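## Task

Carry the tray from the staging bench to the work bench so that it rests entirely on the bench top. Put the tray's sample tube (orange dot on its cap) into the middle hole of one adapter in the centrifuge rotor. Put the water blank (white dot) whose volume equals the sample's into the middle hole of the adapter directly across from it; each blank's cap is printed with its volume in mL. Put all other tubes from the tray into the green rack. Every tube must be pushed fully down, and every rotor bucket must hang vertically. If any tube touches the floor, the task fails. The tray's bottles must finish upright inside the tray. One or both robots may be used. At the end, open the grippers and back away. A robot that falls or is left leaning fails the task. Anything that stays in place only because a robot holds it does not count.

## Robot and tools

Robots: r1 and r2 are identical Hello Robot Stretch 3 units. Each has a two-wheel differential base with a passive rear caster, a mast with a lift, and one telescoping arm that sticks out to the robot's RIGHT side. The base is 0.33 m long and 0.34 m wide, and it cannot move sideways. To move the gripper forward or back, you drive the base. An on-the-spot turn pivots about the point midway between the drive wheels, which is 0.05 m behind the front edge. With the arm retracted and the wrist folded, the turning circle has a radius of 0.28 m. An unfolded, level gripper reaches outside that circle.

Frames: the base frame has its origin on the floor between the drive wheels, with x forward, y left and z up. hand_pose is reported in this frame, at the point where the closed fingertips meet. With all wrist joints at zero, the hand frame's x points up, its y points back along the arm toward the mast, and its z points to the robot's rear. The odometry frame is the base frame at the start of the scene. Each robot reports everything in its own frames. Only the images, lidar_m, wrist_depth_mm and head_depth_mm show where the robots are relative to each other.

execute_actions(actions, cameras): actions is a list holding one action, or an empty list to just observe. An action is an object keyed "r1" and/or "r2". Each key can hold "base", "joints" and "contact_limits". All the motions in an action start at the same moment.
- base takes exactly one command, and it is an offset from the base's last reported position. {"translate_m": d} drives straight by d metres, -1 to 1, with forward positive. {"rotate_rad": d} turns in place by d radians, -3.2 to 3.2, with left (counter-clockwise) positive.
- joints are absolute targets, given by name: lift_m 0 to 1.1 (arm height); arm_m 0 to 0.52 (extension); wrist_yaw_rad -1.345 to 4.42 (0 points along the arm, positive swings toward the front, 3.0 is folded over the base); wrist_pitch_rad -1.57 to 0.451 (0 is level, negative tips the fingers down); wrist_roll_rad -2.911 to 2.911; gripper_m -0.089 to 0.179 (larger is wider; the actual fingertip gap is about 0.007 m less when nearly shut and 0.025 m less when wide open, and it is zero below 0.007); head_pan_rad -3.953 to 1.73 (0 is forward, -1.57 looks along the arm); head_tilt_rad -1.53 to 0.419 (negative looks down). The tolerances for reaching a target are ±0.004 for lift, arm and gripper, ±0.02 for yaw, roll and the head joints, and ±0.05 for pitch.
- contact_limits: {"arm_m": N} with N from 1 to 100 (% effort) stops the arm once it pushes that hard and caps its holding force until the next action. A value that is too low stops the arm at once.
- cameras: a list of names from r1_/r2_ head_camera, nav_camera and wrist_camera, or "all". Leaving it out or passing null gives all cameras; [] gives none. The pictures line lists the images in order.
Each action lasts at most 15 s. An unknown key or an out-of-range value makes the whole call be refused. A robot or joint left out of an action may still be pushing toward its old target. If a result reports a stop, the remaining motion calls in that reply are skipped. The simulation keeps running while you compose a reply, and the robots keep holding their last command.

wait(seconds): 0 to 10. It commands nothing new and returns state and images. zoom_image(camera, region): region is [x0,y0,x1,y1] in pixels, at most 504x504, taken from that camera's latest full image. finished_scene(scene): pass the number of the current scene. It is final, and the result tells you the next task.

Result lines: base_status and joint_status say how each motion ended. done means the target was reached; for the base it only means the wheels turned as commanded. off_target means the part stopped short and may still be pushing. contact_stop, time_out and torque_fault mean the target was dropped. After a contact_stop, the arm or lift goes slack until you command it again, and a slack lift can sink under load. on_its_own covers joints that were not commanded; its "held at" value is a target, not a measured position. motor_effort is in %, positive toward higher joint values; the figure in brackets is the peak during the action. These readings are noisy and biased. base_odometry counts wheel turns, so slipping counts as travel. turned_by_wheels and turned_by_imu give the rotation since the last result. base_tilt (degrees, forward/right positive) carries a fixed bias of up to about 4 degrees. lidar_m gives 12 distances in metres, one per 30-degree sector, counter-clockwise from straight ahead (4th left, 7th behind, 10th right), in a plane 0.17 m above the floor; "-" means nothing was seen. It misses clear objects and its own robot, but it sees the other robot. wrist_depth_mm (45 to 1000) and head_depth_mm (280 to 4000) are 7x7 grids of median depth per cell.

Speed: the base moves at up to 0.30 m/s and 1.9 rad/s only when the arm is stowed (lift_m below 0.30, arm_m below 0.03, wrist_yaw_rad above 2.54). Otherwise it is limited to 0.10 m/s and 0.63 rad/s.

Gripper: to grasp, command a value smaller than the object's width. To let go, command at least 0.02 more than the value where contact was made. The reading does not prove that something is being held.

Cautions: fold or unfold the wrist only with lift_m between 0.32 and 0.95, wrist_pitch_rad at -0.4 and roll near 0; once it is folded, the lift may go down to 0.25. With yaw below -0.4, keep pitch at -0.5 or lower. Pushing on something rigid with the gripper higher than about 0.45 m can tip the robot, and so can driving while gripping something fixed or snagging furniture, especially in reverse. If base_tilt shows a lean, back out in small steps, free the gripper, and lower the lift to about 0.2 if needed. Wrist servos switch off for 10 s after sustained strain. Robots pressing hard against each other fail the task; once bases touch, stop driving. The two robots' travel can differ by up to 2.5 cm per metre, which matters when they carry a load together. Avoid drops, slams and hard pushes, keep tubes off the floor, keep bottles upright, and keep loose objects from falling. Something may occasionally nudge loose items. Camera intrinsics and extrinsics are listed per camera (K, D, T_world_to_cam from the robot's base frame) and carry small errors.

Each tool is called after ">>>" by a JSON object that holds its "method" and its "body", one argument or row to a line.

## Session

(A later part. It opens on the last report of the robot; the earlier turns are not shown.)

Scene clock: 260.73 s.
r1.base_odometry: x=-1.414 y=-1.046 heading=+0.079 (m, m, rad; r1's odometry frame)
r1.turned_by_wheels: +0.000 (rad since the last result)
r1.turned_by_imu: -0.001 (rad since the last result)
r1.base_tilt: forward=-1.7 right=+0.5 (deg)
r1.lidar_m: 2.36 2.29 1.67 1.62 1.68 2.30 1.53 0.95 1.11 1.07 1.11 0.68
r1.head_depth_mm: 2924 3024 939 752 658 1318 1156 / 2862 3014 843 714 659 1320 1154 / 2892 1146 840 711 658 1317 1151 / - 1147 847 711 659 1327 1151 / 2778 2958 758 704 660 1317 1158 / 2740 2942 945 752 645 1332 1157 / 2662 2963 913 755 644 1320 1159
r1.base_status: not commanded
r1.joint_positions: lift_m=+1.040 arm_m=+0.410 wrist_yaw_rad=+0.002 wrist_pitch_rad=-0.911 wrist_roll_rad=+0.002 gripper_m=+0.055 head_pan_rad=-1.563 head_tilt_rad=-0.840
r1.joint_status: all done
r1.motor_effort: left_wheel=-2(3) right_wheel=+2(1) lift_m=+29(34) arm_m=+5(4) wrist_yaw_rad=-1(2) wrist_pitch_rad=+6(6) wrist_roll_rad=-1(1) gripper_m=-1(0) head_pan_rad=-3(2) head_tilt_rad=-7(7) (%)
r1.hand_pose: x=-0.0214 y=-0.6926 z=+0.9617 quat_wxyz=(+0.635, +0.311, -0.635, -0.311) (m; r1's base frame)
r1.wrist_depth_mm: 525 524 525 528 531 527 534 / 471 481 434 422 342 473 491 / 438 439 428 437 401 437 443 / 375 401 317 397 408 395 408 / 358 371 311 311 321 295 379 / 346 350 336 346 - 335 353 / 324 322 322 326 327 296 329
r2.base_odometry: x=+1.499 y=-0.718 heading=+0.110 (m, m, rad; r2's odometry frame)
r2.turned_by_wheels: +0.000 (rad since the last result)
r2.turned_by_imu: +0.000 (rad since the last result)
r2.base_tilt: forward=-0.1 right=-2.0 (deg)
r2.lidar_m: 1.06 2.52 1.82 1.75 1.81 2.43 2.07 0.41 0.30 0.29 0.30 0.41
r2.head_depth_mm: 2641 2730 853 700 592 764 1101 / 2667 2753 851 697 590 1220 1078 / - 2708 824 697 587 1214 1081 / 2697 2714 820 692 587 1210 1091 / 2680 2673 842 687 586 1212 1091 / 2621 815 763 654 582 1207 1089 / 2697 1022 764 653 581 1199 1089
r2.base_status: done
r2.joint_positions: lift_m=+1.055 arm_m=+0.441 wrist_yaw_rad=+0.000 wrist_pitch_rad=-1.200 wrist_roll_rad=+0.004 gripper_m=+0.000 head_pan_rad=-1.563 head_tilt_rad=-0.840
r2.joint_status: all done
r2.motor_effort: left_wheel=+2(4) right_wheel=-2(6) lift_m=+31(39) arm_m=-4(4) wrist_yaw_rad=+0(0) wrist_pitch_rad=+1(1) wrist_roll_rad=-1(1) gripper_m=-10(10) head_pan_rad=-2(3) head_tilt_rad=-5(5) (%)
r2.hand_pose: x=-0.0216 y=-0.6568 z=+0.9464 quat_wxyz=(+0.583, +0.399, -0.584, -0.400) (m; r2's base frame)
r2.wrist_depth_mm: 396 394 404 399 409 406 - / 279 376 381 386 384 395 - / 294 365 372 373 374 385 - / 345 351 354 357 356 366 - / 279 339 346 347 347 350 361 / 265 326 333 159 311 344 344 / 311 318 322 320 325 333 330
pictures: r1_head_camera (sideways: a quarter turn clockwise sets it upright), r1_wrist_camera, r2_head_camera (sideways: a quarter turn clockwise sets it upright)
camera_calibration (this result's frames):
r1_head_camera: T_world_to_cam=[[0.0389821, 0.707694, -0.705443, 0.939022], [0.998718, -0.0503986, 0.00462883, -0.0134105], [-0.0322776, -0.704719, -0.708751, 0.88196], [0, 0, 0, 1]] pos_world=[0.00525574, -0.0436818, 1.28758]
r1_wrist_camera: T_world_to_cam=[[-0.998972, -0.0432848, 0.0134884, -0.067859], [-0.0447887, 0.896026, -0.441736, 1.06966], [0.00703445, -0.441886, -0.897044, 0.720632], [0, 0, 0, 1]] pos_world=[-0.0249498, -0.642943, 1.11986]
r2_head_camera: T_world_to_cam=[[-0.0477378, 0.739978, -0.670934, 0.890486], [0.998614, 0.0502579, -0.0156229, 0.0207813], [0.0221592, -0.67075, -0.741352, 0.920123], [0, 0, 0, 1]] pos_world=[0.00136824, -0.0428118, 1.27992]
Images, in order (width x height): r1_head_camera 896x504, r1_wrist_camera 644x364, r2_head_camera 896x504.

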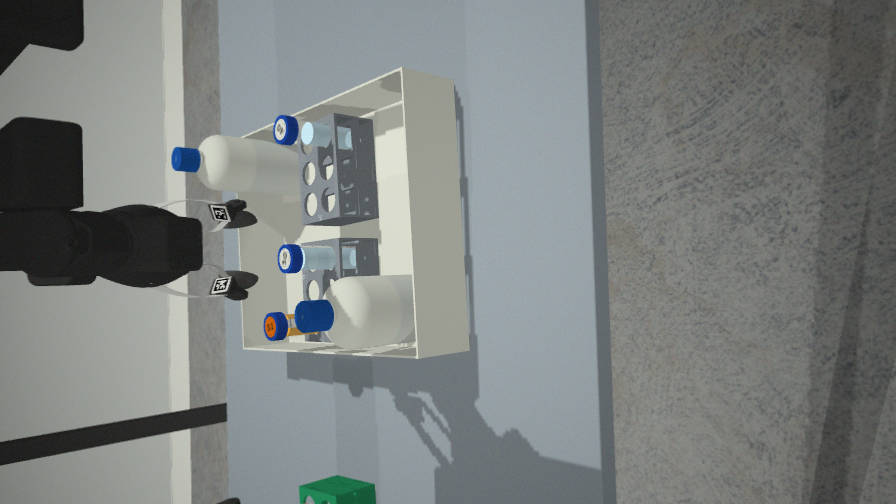

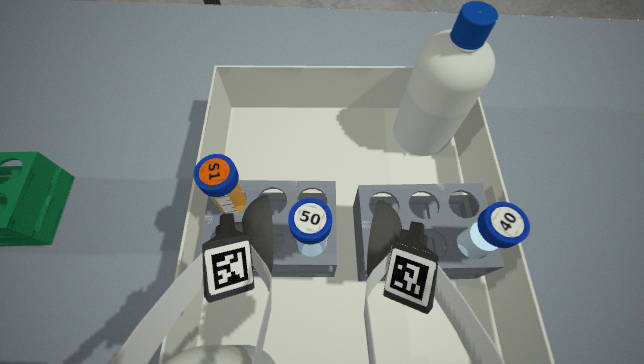

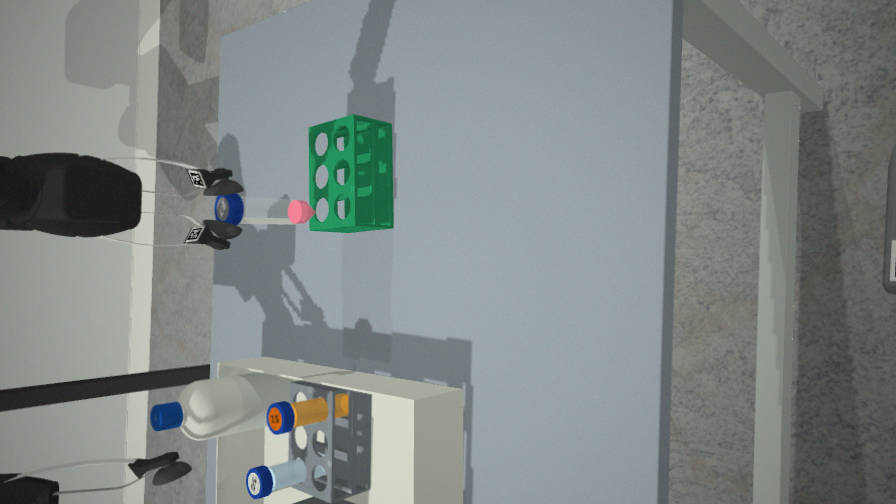

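>>> {"method": "execute_actions", "body": {
  "actions": [
    {"r1":{"base":{"translate_m":0.008},"joints":{"arm_m":0.435,"lift_m":0.99}},"r2":{"joints":{"lift_m":1.02}}}
  ],
  "cameras": ["r2_head_camera","r1_wrist_camera"]
}}

>>> {"method": "execute_actions", "body": {
  "actions": [
    {"r1":{"joints":{"lift_m":0.963}},"r2":{"joints":{"lift_m":0.99}}}
  ],
  "cameras": ["r2_head_camera","r1_head_camera","r1_wrist_camera"]
}}

Scene clock: 268.53 s.
r1.base_odometry: x=-1.406 y=-1.045 heading=+0.079 (m, m, rad; r1's odometry frame)
r1.turned_by_wheels: +0.000 (rad since the last result)
r1.turned_by_imu: -0.001 (rad since the last result)
r1.base_tilt: forward=-1.6 right=+0.7 (deg)
r1.lidar_m: 2.35 2.30 1.67 1.62 1.68 2.30 1.53 0.96 1.12 1.07 1.12 0.67
r1.head_depth_mm: - - 941 752 658 1320 1156 / - 3001 846 716 657 1322 1153 / - 1142 839 712 658 1321 1153 / - - 837 714 657 1325 1159 / 2782 2966 737 710 659 1325 1163 / 2704 2938 942 753 644 1322 1154 / 2694 2966 912 753 643 1317 1158
r1.base_status: done
r1.joint_positions: lift_m=+0.990 arm_m=+0.435 wrist_yaw_rad=+0.002 wrist_pitch_rad=-0.911 wrist_roll_rad=+0.002 gripper_m=+0.055 head_pan_rad=-1.563 head_tilt_rad=-0.840
r1.joint_status: all done
r1.motor_effort: left_wheel=-2(2) right_wheel=+1(5) lift_m=+29(31) arm_m=+5(4) wrist_yaw_rad=-1(1) wrist_pitch_rad=+5(5) wrist_roll_rad=-1(1) gripper_m=+0(0) head_pan_rad=-3(2) head_tilt_rad=-6(7) (%)
r1.hand_pose: x=-0.0214 y=-0.7176 z=+0.9117 quat_wxyz=(+0.635, +0.311, -0.635, -0.311) (m; r1's base frame)
r1.wrist_depth_mm: 450 448 459 462 459 246 465 / 412 412 362 368 343 273 423 / 375 376 364 374 360 329 383 / 339 344 269 340 345 301 349 / 320 316 259 201 268 261 314 / 300 296 289 290 - 249 301 / 280 276 279 281 281 283 255
r2.base_odometry: x=+1.499 y=-0.718 heading=+0.110 (m, m, rad; r2's odometry frame)
r2.turned_by_wheels: +0.000 (rad since the last result)
r2.turned_by_imu: +0.000 (rad since the last result)
r2.base_tilt: forward=-0.1 right=-2.0 (deg)
r2.lidar_m: 1.07 2.52 1.82 1.75 1.80 2.44 2.07 0.41 0.30 0.29 0.30 0.41
r2.head_depth_mm: 2663 2726 856 699 591 763 1104 / 2719 2732 853 698 589 1223 1080 / - 2606 784 696 586 1218 1075 / 2678 2671 821 693 586 1218 1096 / 2696 2671 842 689 584 1214 1090 / 2620 813 762 654 583 1205 1087 / 2537 2646 764 652 581 1200 1088
r2.base_status: not commanded
r2.joint_positions: lift_m=+1.020 arm_m=+0.441 wrist_yaw_rad=+0.000 wrist_pitch_rad=-1.200 wrist_roll_rad=+0.004 gripper_m=+0.000 head_pan_rad=-1.563 head_tilt_rad=-0.840
r2.joint_status: all done
r2.motor_effort: left_wheel=+2(2) right_wheel=-1(2) lift_m=+30(32) arm_m=-4(5) wrist_yaw_rad=+0(0) wrist_pitch_rad=+0(0) wrist_roll_rad=-1(1) gripper_m=-10(10) head_pan_rad=-2(2) head_tilt_rad=-4(4) (%)
r2.hand_pose: x=-0.0216 y=-0.6568 z=+0.9114 quat_wxyz=(+0.583, +0.399, -0.584, -0.400) (m; r2's base frame)
r2.wrist_depth_mm: 298 353 357 360 363 368 - / 264 341 348 349 356 359 - / 277 325 331 336 338 340 348 / 272 318 322 326 331 329 334 / 249 308 310 308 305 318 322 / 246 297 301 159 249 307 310 / 246 289 290 292 289 296 301
pictures: r1_wrist_camera, r2_head_camera (sideways: a quarter turn clockwise sets it upright)
camera_calibration (this result's frames):
r1_wrist_camera: T_world_to_cam=[[-0.998972, -0.0432831, 0.0134937, -0.0682716], [-0.0447886, 0.895972, -0.441847, 1.07007], [0.00703455, -0.441997, -0.896989, 0.664606], [0, 0, 0, 1]] pos_world=[-0.0249498, -0.667951, 1.06987]
r2_head_camera: T_world_to_cam=[[-0.0477378, 0.739978, -0.670935, 0.890486], [0.998614, 0.0502579, -0.0156229, 0.0207813], [0.0221592, -0.670751, -0.741352, 0.920123], [0, 0, 0, 1]] pos_world=[0.00136824, -0.0428118, 1.27992]
Images, in order (width x height): r1_wrist_camera 644x364, r2_head_camera 896x504.

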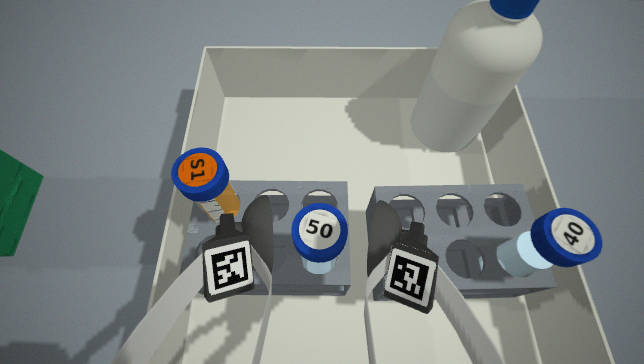

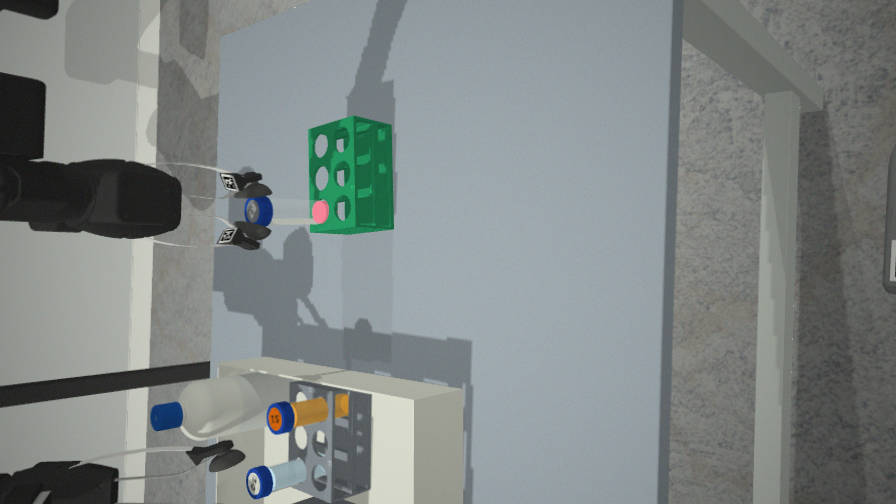

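Scene clock: 269.60 s.
r1.base_odometry: x=-1.406 y=-1.045 heading=+0.079 (m, m, rad; r1's odometry frame)
r1.turned_by_wheels: +0.000 (rad since the last result)
r1.turned_by_imu: +0.000 (rad since the last result)
r1.base_tilt: forward=-1.7 right=+0.5 (deg)
r1.lidar_m: 2.35 2.30 1.68 1.62 1.68 2.30 1.53 0.96 1.11 1.07 1.11 0.68
r1.head_depth_mm: 2750 - 893 751 658 1316 1155 / - 2921 847 714 658 1318 1157 / - 889 842 711 659 1315 1158 / 2699 - 829 713 657 1317 1157 / 2779 2960 791 711 658 1322 1156 / 2698 2934 941 756 643 1322 1156 / 2701 2948 878 756 644 1323 1158
r1.base_status: not commanded
r1.joint_positions: lift_m=+0.963 arm_m=+0.435 wrist_yaw_rad=+0.002 wrist_pitch_rad=-0.911 wrist_roll_rad=+0.002 gripper_m=+0.055 head_pan_rad=-1.563 head_tilt_rad=-0.840
r1.joint_status: all done
r1.motor_effort: left_wheel=-3(2) right_wheel=+1(0) lift_m=+29(29) arm_m=+5(5) wrist_yaw_rad=-1(1) wrist_pitch_rad=+5(5) wrist_roll_rad=-1(1) gripper_m=-1(0) head_pan_rad=-3(2) head_tilt_rad=-6(7) (%)
r1.hand_pose: x=-0.0214 y=-0.7176 z=+0.8847 quat_wxyz=(+0.635, +0.311, -0.635, -0.311) (m; r1's base frame)
r1.wrist_depth_mm: 413 406 326 329 329 226 427 / 376 375 355 362 340 270 386 / 343 343 334 345 340 305 349 / 314 309 240 253 279 270 315 / 293 285 235 199 239 236 173 / 273 252 264 247 - 246 228 / 255 251 254 253 256 257 219
r2.base_odometry: x=+1.499 y=-0.718 heading=+0.110 (m, m, rad; r2's odometry frame)
r2.turned_by_wheels: +0.000 (rad since the last result)
r2.turned_by_imu: +0.000 (rad since the last result)
r2.base_tilt: forward=-0.1 right=-2.1 (deg)
r2.lidar_m: 1.07 2.52 1.83 1.75 1.80 2.44 2.07 0.41 0.30 0.29 0.30 0.41
r2.head_depth_mm: 2705 2764 857 699 591 763 1101 / 2781 2744 850 699 591 1223 1082 / - 1812 769 696 587 1216 1085 / 2703 2701 822 694 585 1209 1094 / 2700 2677 840 690 584 1208 1092 / 2602 816 759 654 582 1211 1090 / 683 1025 762 653 581 1203 1087
r2.base_status: not commanded
r2.joint_positions: lift_m=+0.990 arm_m=+0.441 wrist_yaw_rad=+0.000 wrist_pitch_rad=-1.200 wrist_roll_rad=+0.004 gripper_m=+0.000 head_pan_rad=-1.563 head_tilt_rad=-0.840
r2.joint_status: all done
r2.motor_effort: left_wheel=+2(2) right_wheel=-1(2) lift_m=+30(30) arm_m=-4(4) wrist_yaw_rad=+0(1) wrist_pitch_rad=+0(1) wrist_roll_rad=-1(1) gripper_m=-10(10) head_pan_rad=-2(3) head_tilt_rad=-3(4) (%)
r2.hand_pose: x=-0.0216 y=-0.6568 z=+0.8814 quat_wxyz=(+0.583, +0.399, -0.584, -0.400) (m; r2's base frame)
r2.wrist_depth_mm: 260 322 328 331 332 337 343 / 257 307 314 318 316 320 328 / 256 298 302 304 306 308 314 / 253 287 293 292 296 301 300 / 247 278 281 225 260 291 290 / 246 269 271 159 223 277 280 / 244 261 259 235 211 267 270
pictures: r1_head_camera (sideways: a quarter turn clockwise sets it upright), r1_wrist_camera, r2_head_camera (sideways: a quarter turn clockwise sets it upright)
camera_calibration (this result's frames):
r1_head_camera: T_world_to_cam=[[0.038982, 0.707694, -0.705443, 0.939022], [0.998718, -0.0503985, 0.00462883, -0.0134105], [-0.0322775, -0.704719, -0.708751, 0.88196], [0, 0, 0, 1]] pos_world=[0.00525574, -0.0436818, 1.28758]
r1_wrist_camera: T_world_to_cam=[[-0.998972, -0.0432832, 0.0134935, -0.0679073], [-0.0447886, 0.895972, -0.441847, 1.05814], [0.00703477, -0.441997, -0.896989, 0.640393], [0, 0, 0, 1]] pos_world=[-0.0249498, -0.667952, 1.04288]
r2_head_camera: T_world_to_cam=[[-0.0477381, 0.739978, -0.670934, 0.890486], [0.998614, 0.0502582, -0.0156229, 0.0207813], [0.0221594, -0.67075, -0.741352, 0.920123], [0, 0, 0, 1]] pos_world=[0.00136825, -0.0428118, 1.27992]
Images, in order (width x height): r1_head_camera 896x504, r1_wrist_camera 644x364, r2_head_camera 896x504.

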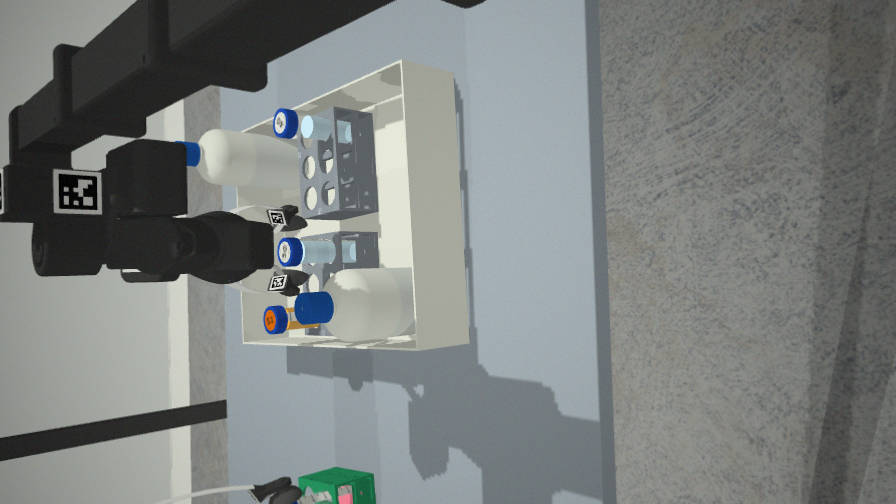

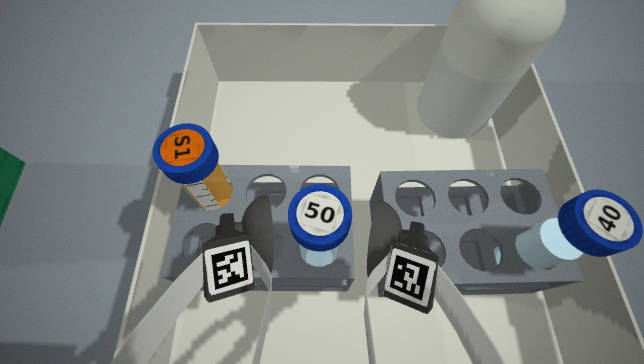

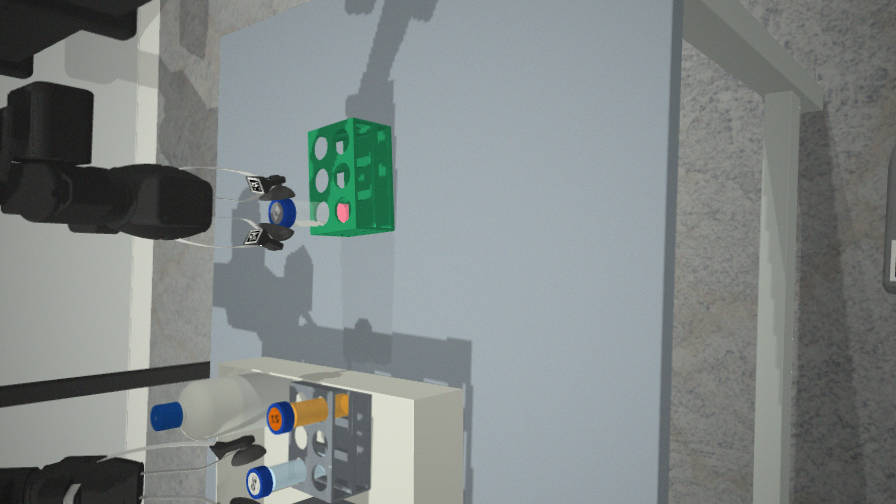

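>>> {"method": "zoom_image", "body": {
  "camera": "r1_wrist_camera",
  "region": [130,100,370,280]
}}

>>> {"method": "zoom_image", "body": {
  "camera": "r2_head_camera",
  "region": [220,370,400,504]
}}

>>> {"method": "execute_actions", "body": {
  "actions": [
    {"r1":{"joints":{"arm_m":0.445}},"r2":{"joints":{"gripper_m":0.055}}}
  ],
  "cameras": ["r2_head_camera","r1_wrist_camera","r2_wrist_camera"]
}}

Region (130, 100, 370, 280) of r1_wrist_camera's 644x364 image, scaled by 2.100; it fills the top 378 rows of this view, and the rest is white.

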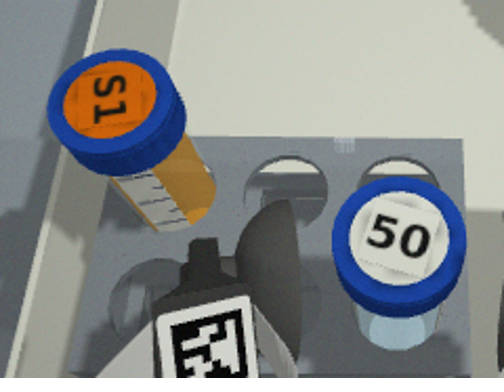

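Region (220, 370, 400, 504) of r2_head_camera's 896x504 image, scaled by 2.800, with more detail than that image has; it fills the top 375 rows of this view, and the rest is white.

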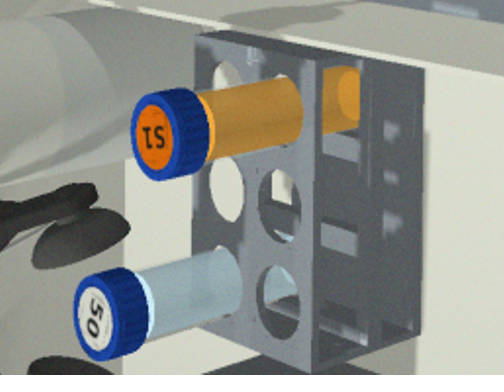

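Scene clock: 273.90 s.
r1.base_odometry: x=-1.406 y=-1.045 heading=+0.079 (m, m, rad; r1's odometry frame)
r1.turned_by_wheels: +0.000 (rad since the last result)
r1.turned_by_imu: +0.000 (rad since the last result)
r1.base_tilt: forward=-1.7 right=+0.5 (deg)
r1.lidar_m: 2.35 2.30 1.68 1.62 1.68 2.30 1.53 0.96 1.12 1.07 1.12 0.68
r1.head_depth_mm: 2769 - 906 751 659 1324 1158 / - 2929 846 715 657 1315 1158 / - 897 835 712 657 1322 1156 / 2697 - 832 711 660 1324 1155 / 2760 2972 738 711 660 1318 1157 / 2686 2942 942 754 645 1318 1157 / 2698 2961 880 752 644 1318 1157
r1.base_status: not commanded
r1.joint_positions: lift_m=+0.963 arm_m=+0.445 wrist_yaw_rad=+0.002 wrist_pitch_rad=-0.911 wrist_roll_rad=+0.002 gripper_m=+0.055 head_pan_rad=-1.563 head_tilt_rad=-0.840
r1.joint_status: all done
r1.motor_effort: left_wheel=-2(2) right_wheel=+2(0) lift_m=+30(29) arm_m=+5(5) wrist_yaw_rad=-1(1) wrist_pitch_rad=+5(6) wrist_roll_rad=-1(1) gripper_m=-1(1) head_pan_rad=-3(3) head_tilt_rad=-6(8) (%)
r1.hand_pose: x=-0.0214 y=-0.7276 z=+0.8847 quat_wxyz=(+0.635, +0.311, -0.635, -0.311) (m; r1's base frame)
r1.wrist_depth_mm: 410 413 416 415 416 220 421 / 374 377 337 353 341 254 387 / 342 343 334 341 333 305 349 / 317 312 244 311 315 268 318 / 293 285 233 170 234 235 171 / 272 244 263 222 - 218 214 / 255 252 256 256 256 257 218
r2.base_odometry: x=+1.499 y=-0.718 heading=+0.110 (m, m, rad; r2's odometry frame)
r2.turned_by_wheels: +0.000 (rad since the last result)
r2.turned_by_imu: +0.000 (rad since the last result)
r2.base_tilt: forward=-0.1 right=-2.0 (deg)
r2.lidar_m: 1.06 2.52 1.82 1.75 1.80 2.45 2.07 0.41 0.30 0.29 0.30 0.41
r2.head_depth_mm: 2724 2720 854 699 590 763 1106 / 2780 2721 853 697 590 1216 1083 / - 2601 822 696 587 1218 1080 / 2702 2688 820 692 585 1213 1094 / 2664 2682 845 690 585 1209 1090 / 2607 816 758 655 583 1209 1091 / 683 1028 762 653 582 1205 1088
r2.base_status: not commanded
r2.joint_positions: lift_m=+0.990 arm_m=+0.441 wrist_yaw_rad=+0.000 wrist_pitch_rad=-1.200 wrist_roll_rad=+0.004 gripper_m=+0.055 head_pan_rad=-1.563 head_tilt_rad=-0.840
r2.joint_status: all done
r2.motor_effort: left_wheel=+2(2) right_wheel=-1(2) lift_m=+30(30) arm_m=-4(4) wrist_yaw_rad=+0(0) wrist_pitch_rad=+1(1) wrist_roll_rad=-1(1) gripper_m=+1(80) head_pan_rad=-2(2) head_tilt_rad=-4(4) (%)
r2.hand_pose: x=-0.0216 y=-0.6568 z=+0.8814 quat_wxyz=(+0.583, +0.399, -0.584, -0.400) (m; r2's base frame)
r2.wrist_depth_mm: 262 324 323 326 328 338 336 / 257 310 311 316 316 321 326 / 254 295 303 307 304 309 313 / 254 287 291 292 295 299 303 / 249 276 281 279 262 289 291 / 247 267 - 160 - 277 280 / 244 260 260 234 213 274 271
pictures: r1_wrist_camera, r2_head_camera (sideways: a quarter turn clockwise sets it upright), r2_wrist_camera
camera_calibration (this result's frames):
r1_wrist_camera: T_world_to_cam=[[-0.998972, -0.0432832, 0.0134936, -0.0683402], [-0.0447887, 0.895972, -0.441847, 1.0671], [0.0070347, -0.441997, -0.896989, 0.635974], [0, 0, 0, 1]] pos_world=[-0.0249498, -0.67795, 1.04288]
r2_head_camera: T_world_to_cam=[[-0.0477379, 0.739978, -0.670934, 0.890486], [0.998614, 0.050258, -0.0156229, 0.0207813], [0.0221592, -0.67075, -0.741352, 0.920123], [0, 0, 0, 1]] pos_world=[0.00136824, -0.0428118, 1.27992]
r2_wrist_camera: T_world_to_cam=[[-0.999624, 0.0200685, 0.0186818, -0.0241289], [0.0150439, 0.971097, -0.238209, 0.888084], [-0.0229223, -0.237838, -0.971034, 0.858181], [0, 0, 0, 1]] pos_world=[-0.0178086, -0.657823, 1.04532]
Images, in order (width x height): r1_wrist_camera 644x364, r2_head_camera 896x504, r2_wrist_camera 644x364.

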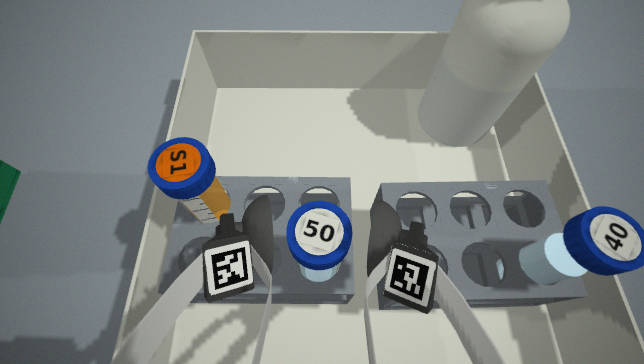

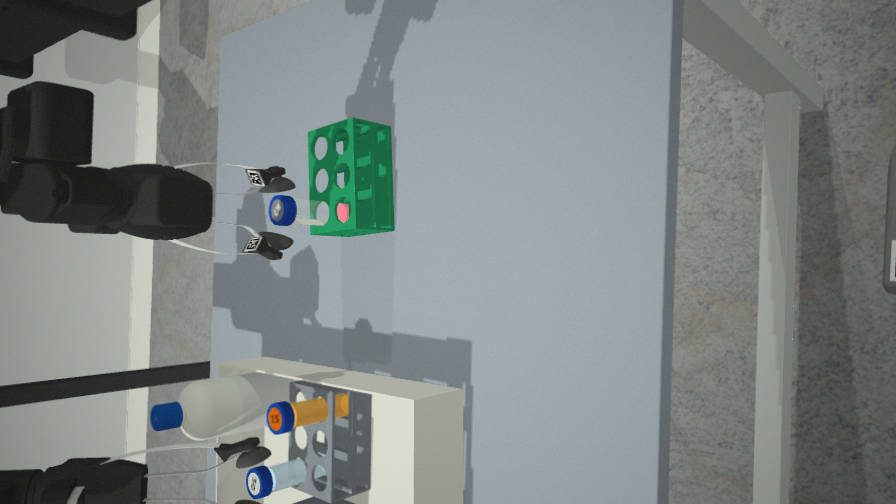

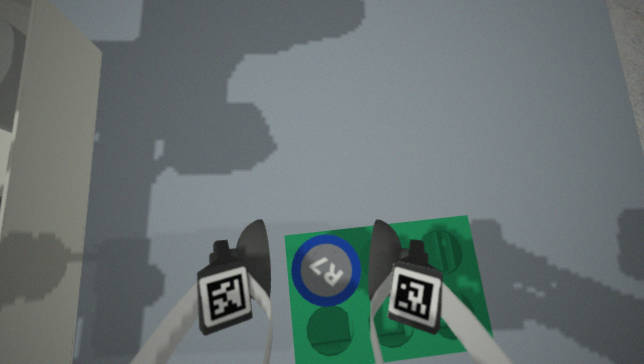

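>>> {"method": "execute_actions", "body": {
  "actions": [
    {"r1":{"joints":{"gripper_m":0.0}},"r2":{"joints":{"lift_m":1.095}}}
  ],
  "cameras": []
}}

>>> {"method": "execute_actions", "body": {
  "actions": [
    {"r1":{"joints":{"lift_m":1.095}},"r2":{"joints":{"arm_m":0.2}}}
  ],
  "cameras": ["r1_wrist_camera"]
}}

>>> {"method": "execute_actions", "body": {
  "actions": [
    {"r1":{"joints":{"arm_m":0.36}}}
  ],
  "cameras": []
}}

>>> {"method": "execute_actions", "body": {
  "actions": [
    {"r1":{"base":{"translate_m":-0.7}},"r2":{"base":{"translate_m":0.472}}}
  ],
  "cameras": []
}}

>>> {"method": "execute_actions", "body": {
  "actions": [
    {"r1":{"base":{"translate_m":-0.6},"joints":{"arm_m":0.43}},"r2":{"joints":{"arm_m":0.46}}}
  ],
  "cameras": ["r2_head_camera","r1_wrist_camera","r2_wrist_camera","r1_head_camera"]
}}

Scene clock: 286.40 s.
r1.base_odometry: x=-1.406 y=-1.045 heading=+0.079 (m, m, rad; r1's odometry frame)
r1.turned_by_wheels: +0.000 (rad since the last result)
r1.turned_by_imu: -0.001 (rad since the last result)
r1.base_tilt: forward=-1.7 right=+0.5 (deg)
r1.lidar_m: 2.34 2.30 1.67 1.61 1.68 2.30 1.54 0.96 1.12 1.08 1.12 0.68
r1.head_depth_mm: 2760 - 905 752 658 1323 1154 / - 2964 844 715 658 1319 1157 / - 898 842 710 658 1324 1157 / 2698 - 828 712 658 1321 1156 / 2781 2958 791 711 659 1320 1157 / 2728 2918 942 755 644 1322 1158 / 2703 2981 911 756 644 1324 1156
r1.base_status: not commanded
r1.joint_positions: lift_m=+0.963 arm_m=+0.445 wrist_yaw_rad=+0.002 wrist_pitch_rad=-0.910 wrist_roll_rad=+0.002 gripper_m=+0.001 head_pan_rad=-1.563 head_tilt_rad=-0.840
r1.joint_status: all done
r1.motor_effort: left_wheel=-2(2) right_wheel=+1(1) lift_m=+29(29) arm_m=+5(5) wrist_yaw_rad=-1(1) wrist_pitch_rad=+5(6) wrist_roll_rad=+0(1) gripper_m=-10(79) head_pan_rad=-2(3) head_tilt_rad=-6(6) (%)
r1.hand_pose: x=-0.0214 y=-0.7279 z=+0.8849 quat_wxyz=(+0.635, +0.311, -0.635, -0.311) (m; r1's base frame)
r1.wrist_depth_mm: 413 410 412 414 421 221 424 / 376 375 337 355 337 255 389 / 344 342 336 343 333 304 354 / 316 307 248 311 317 268 317 / 295 287 234 167 236 235 172 / 272 237 264 240 240 219 213 / 254 219 254 257 257 259 218
r2.base_odometry: x=+1.499 y=-0.718 heading=+0.110 (m, m, rad; r2's odometry frame)
r2.turned_by_wheels: +0.000 (rad since the last result)
r2.turned_by_imu: +0.000 (rad since the last result)
r2.base_tilt: forward=-0.1 right=-2.0 (deg)
r2.lidar_m: 1.07 2.51 1.82 1.74 1.81 2.44 2.07 0.41 0.30 0.29 0.30 0.41
r2.head_depth_mm: 2669 2752 857 702 593 762 1105 / 2674 2728 854 697 590 1218 1079 / 2799 2619 827 693 588 1217 1082 / 2682 2598 823 691 587 1213 1094 / 2679 2687 843 689 584 1215 1090 / 2602 814 760 656 583 1208 1093 / 679 898 764 652 582 1208 1086
r2.base_status: not commanded
r2.joint_positions: lift_m=+1.095 arm_m=+0.441 wrist_yaw_rad=+0.000 wrist_pitch_rad=-1.200 wrist_roll_rad=+0.004 gripper_m=+0.055 head_pan_rad=-1.563 head_tilt_rad=-0.840
r2.joint_status: all done
r2.motor_effort: left_wheel=+2(2) right_wheel=-2(1) lift_m=+46(46) arm_m=-4(4) wrist_yaw_rad=-1(0) wrist_pitch_rad=+0(0) wrist_roll_rad=-1(1) gripper_m=+1(1) head_pan_rad=-2(2) head_tilt_rad=-4(4) (%)
r2.hand_pose: x=-0.0216 y=-0.6568 z=+0.9859 quat_wxyz=(+0.583, +0.399, -0.584, -0.400) (m; r2's base frame)
r2.wrist_depth_mm: 433 428 449 450 452 461 - / 278 421 427 427 437 435 - / 307 370 411 419 421 421 - / 388 388 393 403 407 405 - / 339 366 384 387 393 393 - / 301 354 - 366 - 378 - / 354 326 354 355 358 367 -
pictures: none
No camera images: the call's "cameras" was empty. Leave "cameras" out to get every camera's image.

Scene clock: 289.40 s.
r1.base_odometry: x=-1.406 y=-1.045 heading=+0.079 (m, m, rad; r1's odometry frame)
r1.turned_by_wheels: +0.000 (rad since the last result)
r1.turned_by_imu: +0.000 (rad since the last result)
r1.base_tilt: forward=-1.7 right=+0.7 (deg)
r1.lidar_m: 2.35 2.30 1.68 1.62 1.68 2.30 1.54 0.96 1.11 1.07 1.11 0.68
r1.head_depth_mm: 2782 3056 940 751 657 1320 1156 / 2787 3014 844 716 660 1315 1157 / 2789 2967 838 712 658 1314 1153 / - 1144 843 712 659 1317 1156 / 2772 2953 791 712 658 1320 1156 / 2713 2952 943 753 644 1322 1158 / 2680 2981 908 755 644 1322 1160
r1.base_status: not commanded
r1.joint_positions: lift_m=+1.095 arm_m=+0.445 wrist_yaw_rad=+0.002 wrist_pitch_rad=-0.911 wrist_roll_rad=+0.002 gripper_m=+0.001 head_pan_rad=-1.563 head_tilt_rad=-0.840
r1.joint_status: all done
r1.motor_effort: left_wheel=-2(2) right_wheel=+1(1) lift_m=+41(42) arm_m=+5(5) wrist_yaw_rad=-1(1) wrist_pitch_rad=+6(5) wrist_roll_rad=-1(0) gripper_m=-11(11) head_pan_rad=-2(2) head_tilt_rad=-6(7) (%)
r1.hand_pose: x=-0.0214 y=-0.7276 z=+1.0162 quat_wxyz=(+0.635, +0.311, -0.635, -0.311) (m; r1's base frame)
r1.wrist_depth_mm: - - - - - - - / 549 556 552 553 556 553 555 / 498 505 484 464 365 500 510 / 462 457 456 463 447 470 480 / 382 431 421 167 429 427 438 / 388 401 351 336 347 350 401 / 375 372 367 375 374 373 378
r2.base_odometry: x=+1.499 y=-0.718 heading=+0.110 (m, m, rad; r2's odometry frame)
r2.turned_by_wheels: +0.000 (rad since the last result)
r2.turned_by_imu: +0.000 (rad since the last result)
r2.base_tilt: forward=-0.2 right=-1.8 (deg)
r2.lidar_m: 1.07 2.52 1.82 1.74 1.80 2.44 2.06 0.41 0.30 0.29 0.30 0.41
r2.head_depth_mm: 2714 2726 854 700 592 762 1106 / 2678 2642 854 696 590 1218 1076 / - - 847 697 588 1215 1081 / 2683 2685 809 692 586 1207 1090 / 2701 2696 842 690 583 1210 1092 / 2603 813 762 655 582 1210 1088 / 2669 1028 798 653 580 1207 1088
r2.base_status: not commanded
r2.joint_positions: lift_m=+1.095 arm_m=+0.200 wrist_yaw_rad=+0.000 wrist_pitch_rad=-1.200 wrist_roll_rad=+0.003 gripper_m=+0.055 head_pan_rad=-1.563 head_tilt_rad=-0.840
r2.joint_status: all done
r2.motor_effort: left_wheel=+2(2) right_wheel=-2(2) lift_m=+45(45) arm_m=-4(5) wrist_yaw_rad=+0(1) wrist_pitch_rad=+1(0) wrist_roll_rad=+0(1) gripper_m=+1(0) head_pan_rad=-2(2) head_tilt_rad=-4(3) (%)
r2.hand_pose: x=-0.0216 y=-0.4158 z=+0.9859 quat_wxyz=(+0.583, +0.399, -0.584, -0.400) (m; r2's base frame)
r2.wrist_depth_mm: 361 387 441 410 448 469 - / 382 386 432 401 429 445 - / 404 407 408 411 416 420 - / 387 393 389 405 401 405 - / 375 373 381 389 390 390 - / 366 368 - 375 - 382 - / 355 357 356 361 365 364 -
pictures: r1_wrist_camera
camera_calibration (this result's frames):
r1_wrist_camera: T_world_to_cam=[[-0.998972, -0.0432865, 0.0134896, -0.0701119], [-0.0447906, 0.896013, -0.441762, 1.12513], [0.00703546, -0.441912, -0.897031, 0.75403], [0, 0, 0, 1]] pos_world=[-0.0249496, -0.677949, 1.17437]
Images, in order (width x height): r1_wrist_camera 644x364.

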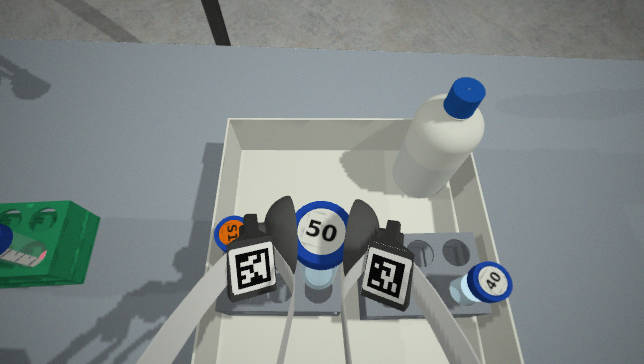

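Scene clock: 291.23 s.
r1.base_odometry: x=-1.406 y=-1.045 heading=+0.079 (m, m, rad; r1's odometry frame)
r1.turned_by_wheels: +0.000 (rad since the last result)
r1.turned_by_imu: +0.000 (rad since the last result)
r1.base_tilt: forward=-1.7 right=+0.5 (deg)
r1.lidar_m: 2.35 2.29 1.68 1.62 1.68 2.30 1.53 0.96 1.11 1.07 1.11 0.68
r1.head_depth_mm: 2819 3037 936 750 657 1322 1155 / 2784 3021 846 716 659 1320 1154 / 2803 2035 842 711 658 1324 1153 / - 2967 831 712 658 1328 1159 / 2785 2976 791 710 659 1321 1157 / 2713 2967 941 752 644 1320 1160 / 2662 2948 915 755 644 1326 1161
r1.base_status: not commanded
r1.joint_positions: lift_m=+1.095 arm_m=+0.360 wrist_yaw_rad=+0.002 wrist_pitch_rad=-0.911 wrist_roll_rad=+0.002 gripper_m=+0.001 head_pan_rad=-1.563 head_tilt_rad=-0.840
r1.joint_status: all done
r1.motor_effort: left_wheel=-2(2) right_wheel=+1(2) lift_m=+41(42) arm_m=-4(5) wrist_yaw_rad=-2(1) wrist_pitch_rad=+6(6) wrist_roll_rad=+0(0) gripper_m=-11(12) head_pan_rad=-3(2) head_tilt_rad=-6(8) (%)
r1.hand_pose: x=-0.0214 y=-0.6433 z=+1.0162 quat_wxyz=(+0.635, +0.312, -0.635, -0.311) (m; r1's base frame)
r1.wrist_depth_mm: 602 609 614 607 614 622 - / 539 545 555 505 396 560 558 / 495 499 489 505 478 512 507 / 388 450 405 403 423 463 474 / 420 430 415 168 408 423 432 / 402 403 262 391 405 399 407 / 372 374 239 375 374 371 378
r2.base_odometry: x=+1.499 y=-0.718 heading=+0.110 (m, m, rad; r2's odometry frame)
r2.turned_by_wheels: +0.000 (rad since the last result)
r2.turned_by_imu: +0.000 (rad since the last result)
r2.base_tilt: forward=-0.1 right=-2.1 (deg)
r2.lidar_m: 1.06 2.52 1.82 1.75 1.81 2.44 2.06 0.41 0.30 0.29 0.30 0.41
r2.head_depth_mm: 2701 2776 856 700 590 762 1100 / 2694 2637 851 697 589 1216 1080 / - - 849 696 588 1215 1085 / 2683 2686 809 692 586 1213 1090 / 2712 2694 843 690 583 1208 1096 / 2603 815 762 653 583 1208 1087 / 2607 1023 798 654 581 1202 1085
r2.base_status: not commanded
r2.joint_positions: lift_m=+1.095 arm_m=+0.200 wrist_yaw_rad=+0.000 wrist_pitch_rad=-1.200 wrist_roll_rad=+0.003 gripper_m=+0.055 head_pan_rad=-1.563 head_tilt_rad=-0.840
r2.joint_status: not commanded
r2.motor_effort: left_wheel=+2(2) right_wheel=-1(2) lift_m=+46(46) arm_m=-5(4) wrist_yaw_rad=+0(0) wrist_pitch_rad=+1(1) wrist_roll_rad=+0(1) gripper_m=+1(1) head_pan_rad=-2(2) head_tilt_rad=-5(3) (%)
r2.hand_pose: x=-0.0216 y=-0.4158 z=+0.9859 quat_wxyz=(+0.583, +0.399, -0.584, -0.400) (m; r2's base frame)
r2.wrist_depth_mm: 362 386 441 442 451 462 - / 387 387 422 401 425 444 - / 402 405 412 415 416 425 - / 395 386 393 401 403 408 - / 373 376 385 385 392 393 - / 372 367 - 374 - 381 - / 351 354 357 362 359 369 -
pictures: none
No camera images: the call's "cameras" was empty. Leave "cameras" out to get every camera's image.

Scene clock: 299.37 s.
r1.base_odometry: x=-2.104 y=-1.100 heading=+0.078 (m, m, rad; r1's odometry frame)
r1.turned_by_wheels: +0.000 (rad since the last result)
r1.turned_by_imu: -0.001 (rad since the last result)
r1.base_tilt: forward=-1.6 right=+0.4 (deg)
r1.lidar_m: 3.04 2.30 1.68 1.62 1.68 2.29 2.25 0.56 0.45 1.07 1.12 1.30
r1.head_depth_mm: 2802 3038 2285 1060 902 1025 1118 / 2783 3026 1227 751 658 985 1155 / 2738 3032 941 752 656 1315 1134 / - 2999 910 753 658 1320 1151 / 2787 2990 945 753 659 1325 1153 / 2762 2957 945 754 643 1321 1156 / 2730 2938 943 753 643 1321 1159
r1.base_status: done
r1.joint_positions: lift_m=+1.095 arm_m=+0.360 wrist_yaw_rad=+0.002 wrist_pitch_rad=-0.911 wrist_roll_rad=+0.002 gripper_m=+0.001 head_pan_rad=-1.563 head_tilt_rad=-0.840
r1.joint_status: not commanded
r1.motor_effort: left_wheel=-2(7) right_wheel=+1(2) lift_m=+42(41) arm_m=-4(4) wrist_yaw_rad=-1(1) wrist_pitch_rad=+6(6) wrist_roll_rad=-1(1) gripper_m=-11(10) head_pan_rad=-3(3) head_tilt_rad=-7(6) (%)
r1.hand_pose: x=-0.0214 y=-0.6433 z=+1.0162 quat_wxyz=(+0.635, +0.312, -0.635, -0.311) (m; r1's base frame)
r1.wrist_depth_mm: 595 603 604 609 - - - / 545 548 553 553 568 - 530 / 500 500 500 506 508 - 531 / 460 463 465 469 462 693 524 / 429 427 436 167 437 640 519 / 397 397 394 392 404 611 526 / 367 375 377 375 377 565 515
r2.base_odometry: x=+1.968 y=-0.666 heading=+0.110 (m, m, rad; r2's odometry frame)
r2.turned_by_wheels: +0.000 (rad since the last result)
r2.turned_by_imu: -0.001 (rad since the last result)
r2.base_tilt: forward=-0.1 right=-2.1 (deg)
r2.lidar_m: 1.29 2.53 1.83 1.75 1.81 2.45 2.53 0.41 0.30 0.28 0.29 0.40
r2.head_depth_mm: 2691 1020 803 665 591 1204 1080 / 2692 2603 792 664 591 1200 1077 / - - 714 622 587 1193 1080 / 2643 2695 832 672 587 1208 1088 / 2688 2703 844 690 584 1213 1075 / 2691 2671 839 687 583 1205 1069 / 2653 1502 835 684 581 1209 1071
r2.base_status: done
r2.joint_positions: lift_m=+1.095 arm_m=+0.200 wrist_yaw_rad=+0.000 wrist_pitch_rad=-1.200 wrist_roll_rad=+0.003 gripper_m=+0.055 head_pan_rad=-1.563 head_tilt_rad=-0.840
r2.joint_status: not commanded
r2.motor_effort: left_wheel=+3(9) right_wheel=-2(3) lift_m=+46(45) arm_m=-4(4) wrist_yaw_rad=+0(1) wrist_pitch_rad=+1(0) wrist_roll_rad=+0(0) gripper_m=+1(1) head_pan_rad=-1(2) head_tilt_rad=-4(3) (%)
r2.hand_pose: x=-0.0216 y=-0.4158 z=+0.9859 quat_wxyz=(+0.583, +0.399, -0.584, -0.400) (m; r2's base frame)
r2.wrist_depth_mm: 438 444 443 407 399 387 452 / 415 427 434 399 404 395 443 / 405 413 415 326 422 417 427 / 389 393 399 271 399 403 385 / 379 382 383 383 387 391 397 / 366 370 - 374 - 383 387 / 353 357 357 360 362 367 377
pictures: none
No camera images: the call's "cameras" was empty. Leave "cameras" out to get every camera's image.

Scene clock: 306.60 s.
r1.base_odometry: x=-2.702 y=-1.147 heading=+0.078 (m, m, rad; r1's odometry frame)
r1.turned_by_wheels: +0.000 (rad since the last result)
r1.turned_by_imu: -0.001 (rad since the last result)
r1.base_tilt: forward=-1.6 right=+0.5 (deg)
r1.lidar_m: 1.88 2.29 1.68 1.62 1.67 1.71 1.65 0.56 0.41 0.39 0.41 0.60
r1.head_depth_mm: 854 958 913 701 668 794 1096 / 850 974 955 742 666 786 1099 / 850 966 936 777 661 780 1099 / - 906 945 777 660 775 1100 / 839 958 917 688 657 769 1100 / 2649 2929 2228 754 696 788 1100 / 2731 2966 2252 1527 1511 864 1137
r1.base_status: done
r1.joint_positions: lift_m=+1.095 arm_m=+0.430 wrist_yaw_rad=+0.002 wrist_pitch_rad=-0.911 wrist_roll_rad=+0.002 gripper_m=+0.001 head_pan_rad=-1.563 head_tilt_rad=-0.840
r1.joint_status: all done
r1.motor_effort: left_wheel=-2(4) right_wheel=+1(2) lift_m=+42(41) arm_m=+5(6) wrist_yaw_rad=-2(1) wrist_pitch_rad=+6(6) wrist_roll_rad=+0(0) gripper_m=-10(11) head_pan_rad=-3(3) head_tilt_rad=-6(7) (%)
r1.hand_pose: x=-0.0214 y=-0.7125 z=+1.0162 quat_wxyz=(+0.635, +0.312, -0.635, -0.311) (m; r1's base frame)
r1.wrist_depth_mm: - - 381 380 376 371 366 / 546 - 458 455 449 440 442 / 507 - 452 451 468 455 464 / 483 - 417 490 479 458 429 / - - 386 167 454 454 397 / - - 373 393 419 405 385 / - - 378 388 389 392 375
r2.base_odometry: x=+1.968 y=-0.666 heading=+0.110 (m, m, rad; r2's odometry frame)
r2.turned_by_wheels: +0.000 (rad since the last result)
r2.turned_by_imu: +0.000 (rad since the last result)
r2.base_tilt: forward=-0.1 right=-1.9 (deg)
r2.lidar_m: 1.30 2.55 1.83 1.75 1.81 2.45 2.52 0.41 0.30 0.28 0.29 0.40
r2.head_depth_mm: 2656 1018 807 665 592 1203 1085 / 2682 2712 792 662 590 1195 1084 / 2774 2717 711 623 588 1191 1080 / 2712 2692 845 675 586 1211 1083 / 2673 2719 841 688 584 1212 1077 / 2689 2668 836 688 583 1209 1075 / 2684 2657 834 684 581 1210 1073
r2.base_status: not commanded
r2.joint_positions: lift_m=+1.095 arm_m=+0.460 wrist_yaw_rad=+0.000 wrist_pitch_rad=-1.200 wrist_roll_rad=+0.003 gripper_m=+0.055 head_pan_rad=-1.563 head_tilt_rad=-0.840
r2.joint_status: all done
r2.motor_effort: left_wheel=+3(3) right_wheel=-2(2) lift_m=+46(46) arm_m=+4(5) wrist_yaw_rad=+0(0) wrist_pitch_rad=+0(1) wrist_roll_rad=-1(0) gripper_m=+1(1) head_pan_rad=-2(2) head_tilt_rad=-3(4) (%)
r2.hand_pose: x=-0.0216 y=-0.6749 z=+0.9859 quat_wxyz=(+0.583, +0.399, -0.584, -0.400) (m; r2's base frame)
r2.wrist_depth_mm: 436 440 440 450 455 460 457 / 421 423 424 432 435 444 267 / 405 410 411 406 408 317 279 / 391 394 395 393 395 400 397 / 376 377 385 391 381 382 367 / 364 368 - 317 - 322 319 / 354 360 354 353 361 354 325
pictures: r1_head_camera (sideways: a quarter turn clockwise sets it upright), r1_wrist_camera, r2_head_camera (sideways: a quarter turn clockwise sets it upright), r2_wrist_camera
camera_calibration (this result's frames):
r1_head_camera: T_world_to_cam=[[0.0389821, 0.707694, -0.705443, 0.939022], [0.998718, -0.0503986, 0.00462884, -0.0134105], [-0.0322776, -0.70472, -0.708751, 0.88196], [0, 0, 0, 1]] pos_world=[0.00525574, -0.0436818, 1.28758]
r1_wrist_camera: T_world_to_cam=[[-0.998972, -0.0432913, 0.0134745, -0.0694464], [-0.0447907, 0.896174, -0.441436, 1.11137], [0.00703489, -0.441586, -0.897191, 0.761046], [0, 0, 0, 1]] pos_world=[-0.0249497, -0.662924, 1.17434]
r2_head_camera: T_world_to_cam=[[-0.047738, 0.739978, -0.670935, 0.890486], [0.998614, 0.0502581, -0.0156229, 0.0207813], [0.0221593, -0.67075, -0.741352, 0.920123], [0, 0, 0, 1]] pos_world=[0.00136825, -0.0428118, 1.27992]
r2_wrist_camera: T_world_to_cam=[[-0.999634, 0.0191725, 0.0190692, -0.0267126], [0.0140832, 0.97113, -0.238134, 0.930469], [-0.0230843, -0.237778, -0.971045, 0.955426], [0, 0, 0, 1]] pos_world=[-0.0177514, -0.675915, 1.14985]
Images, in order (width x height): r1_head_camera 896x504, r1_wrist_camera 644x364, r2_head_camera 896x504, r2_wrist_camera 644x364.

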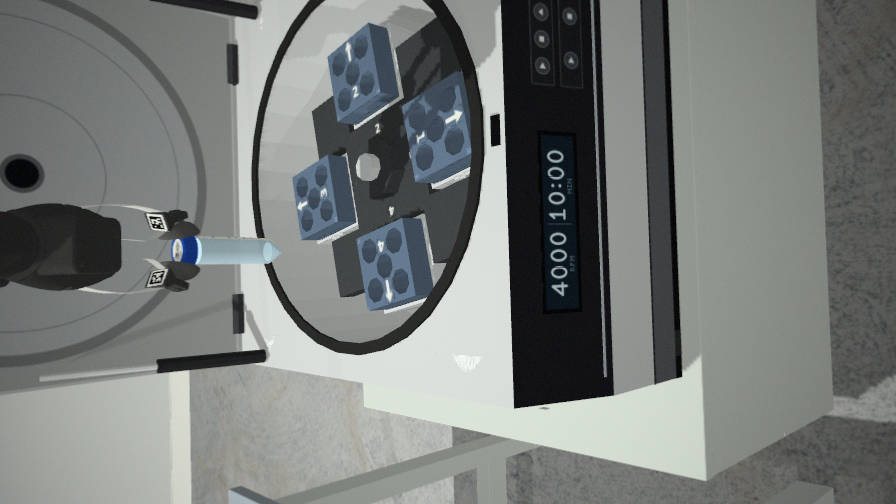

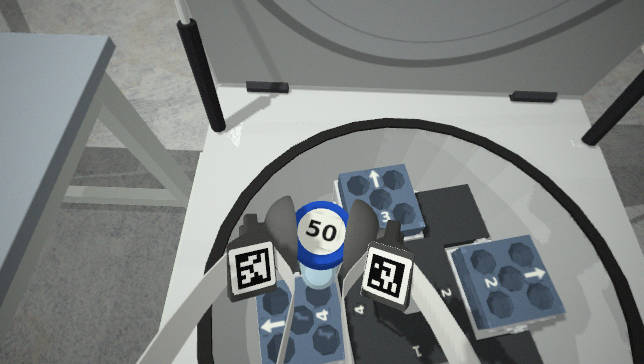

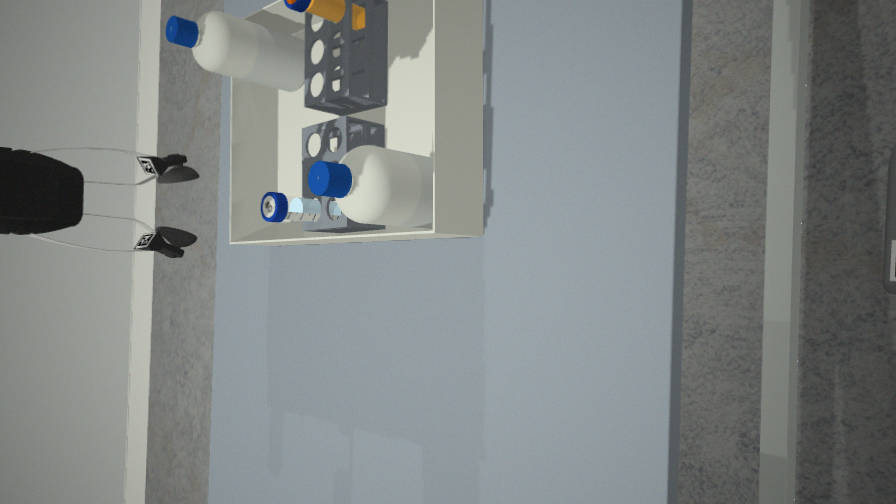

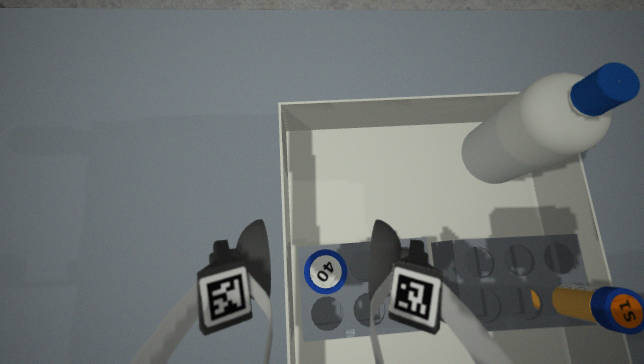

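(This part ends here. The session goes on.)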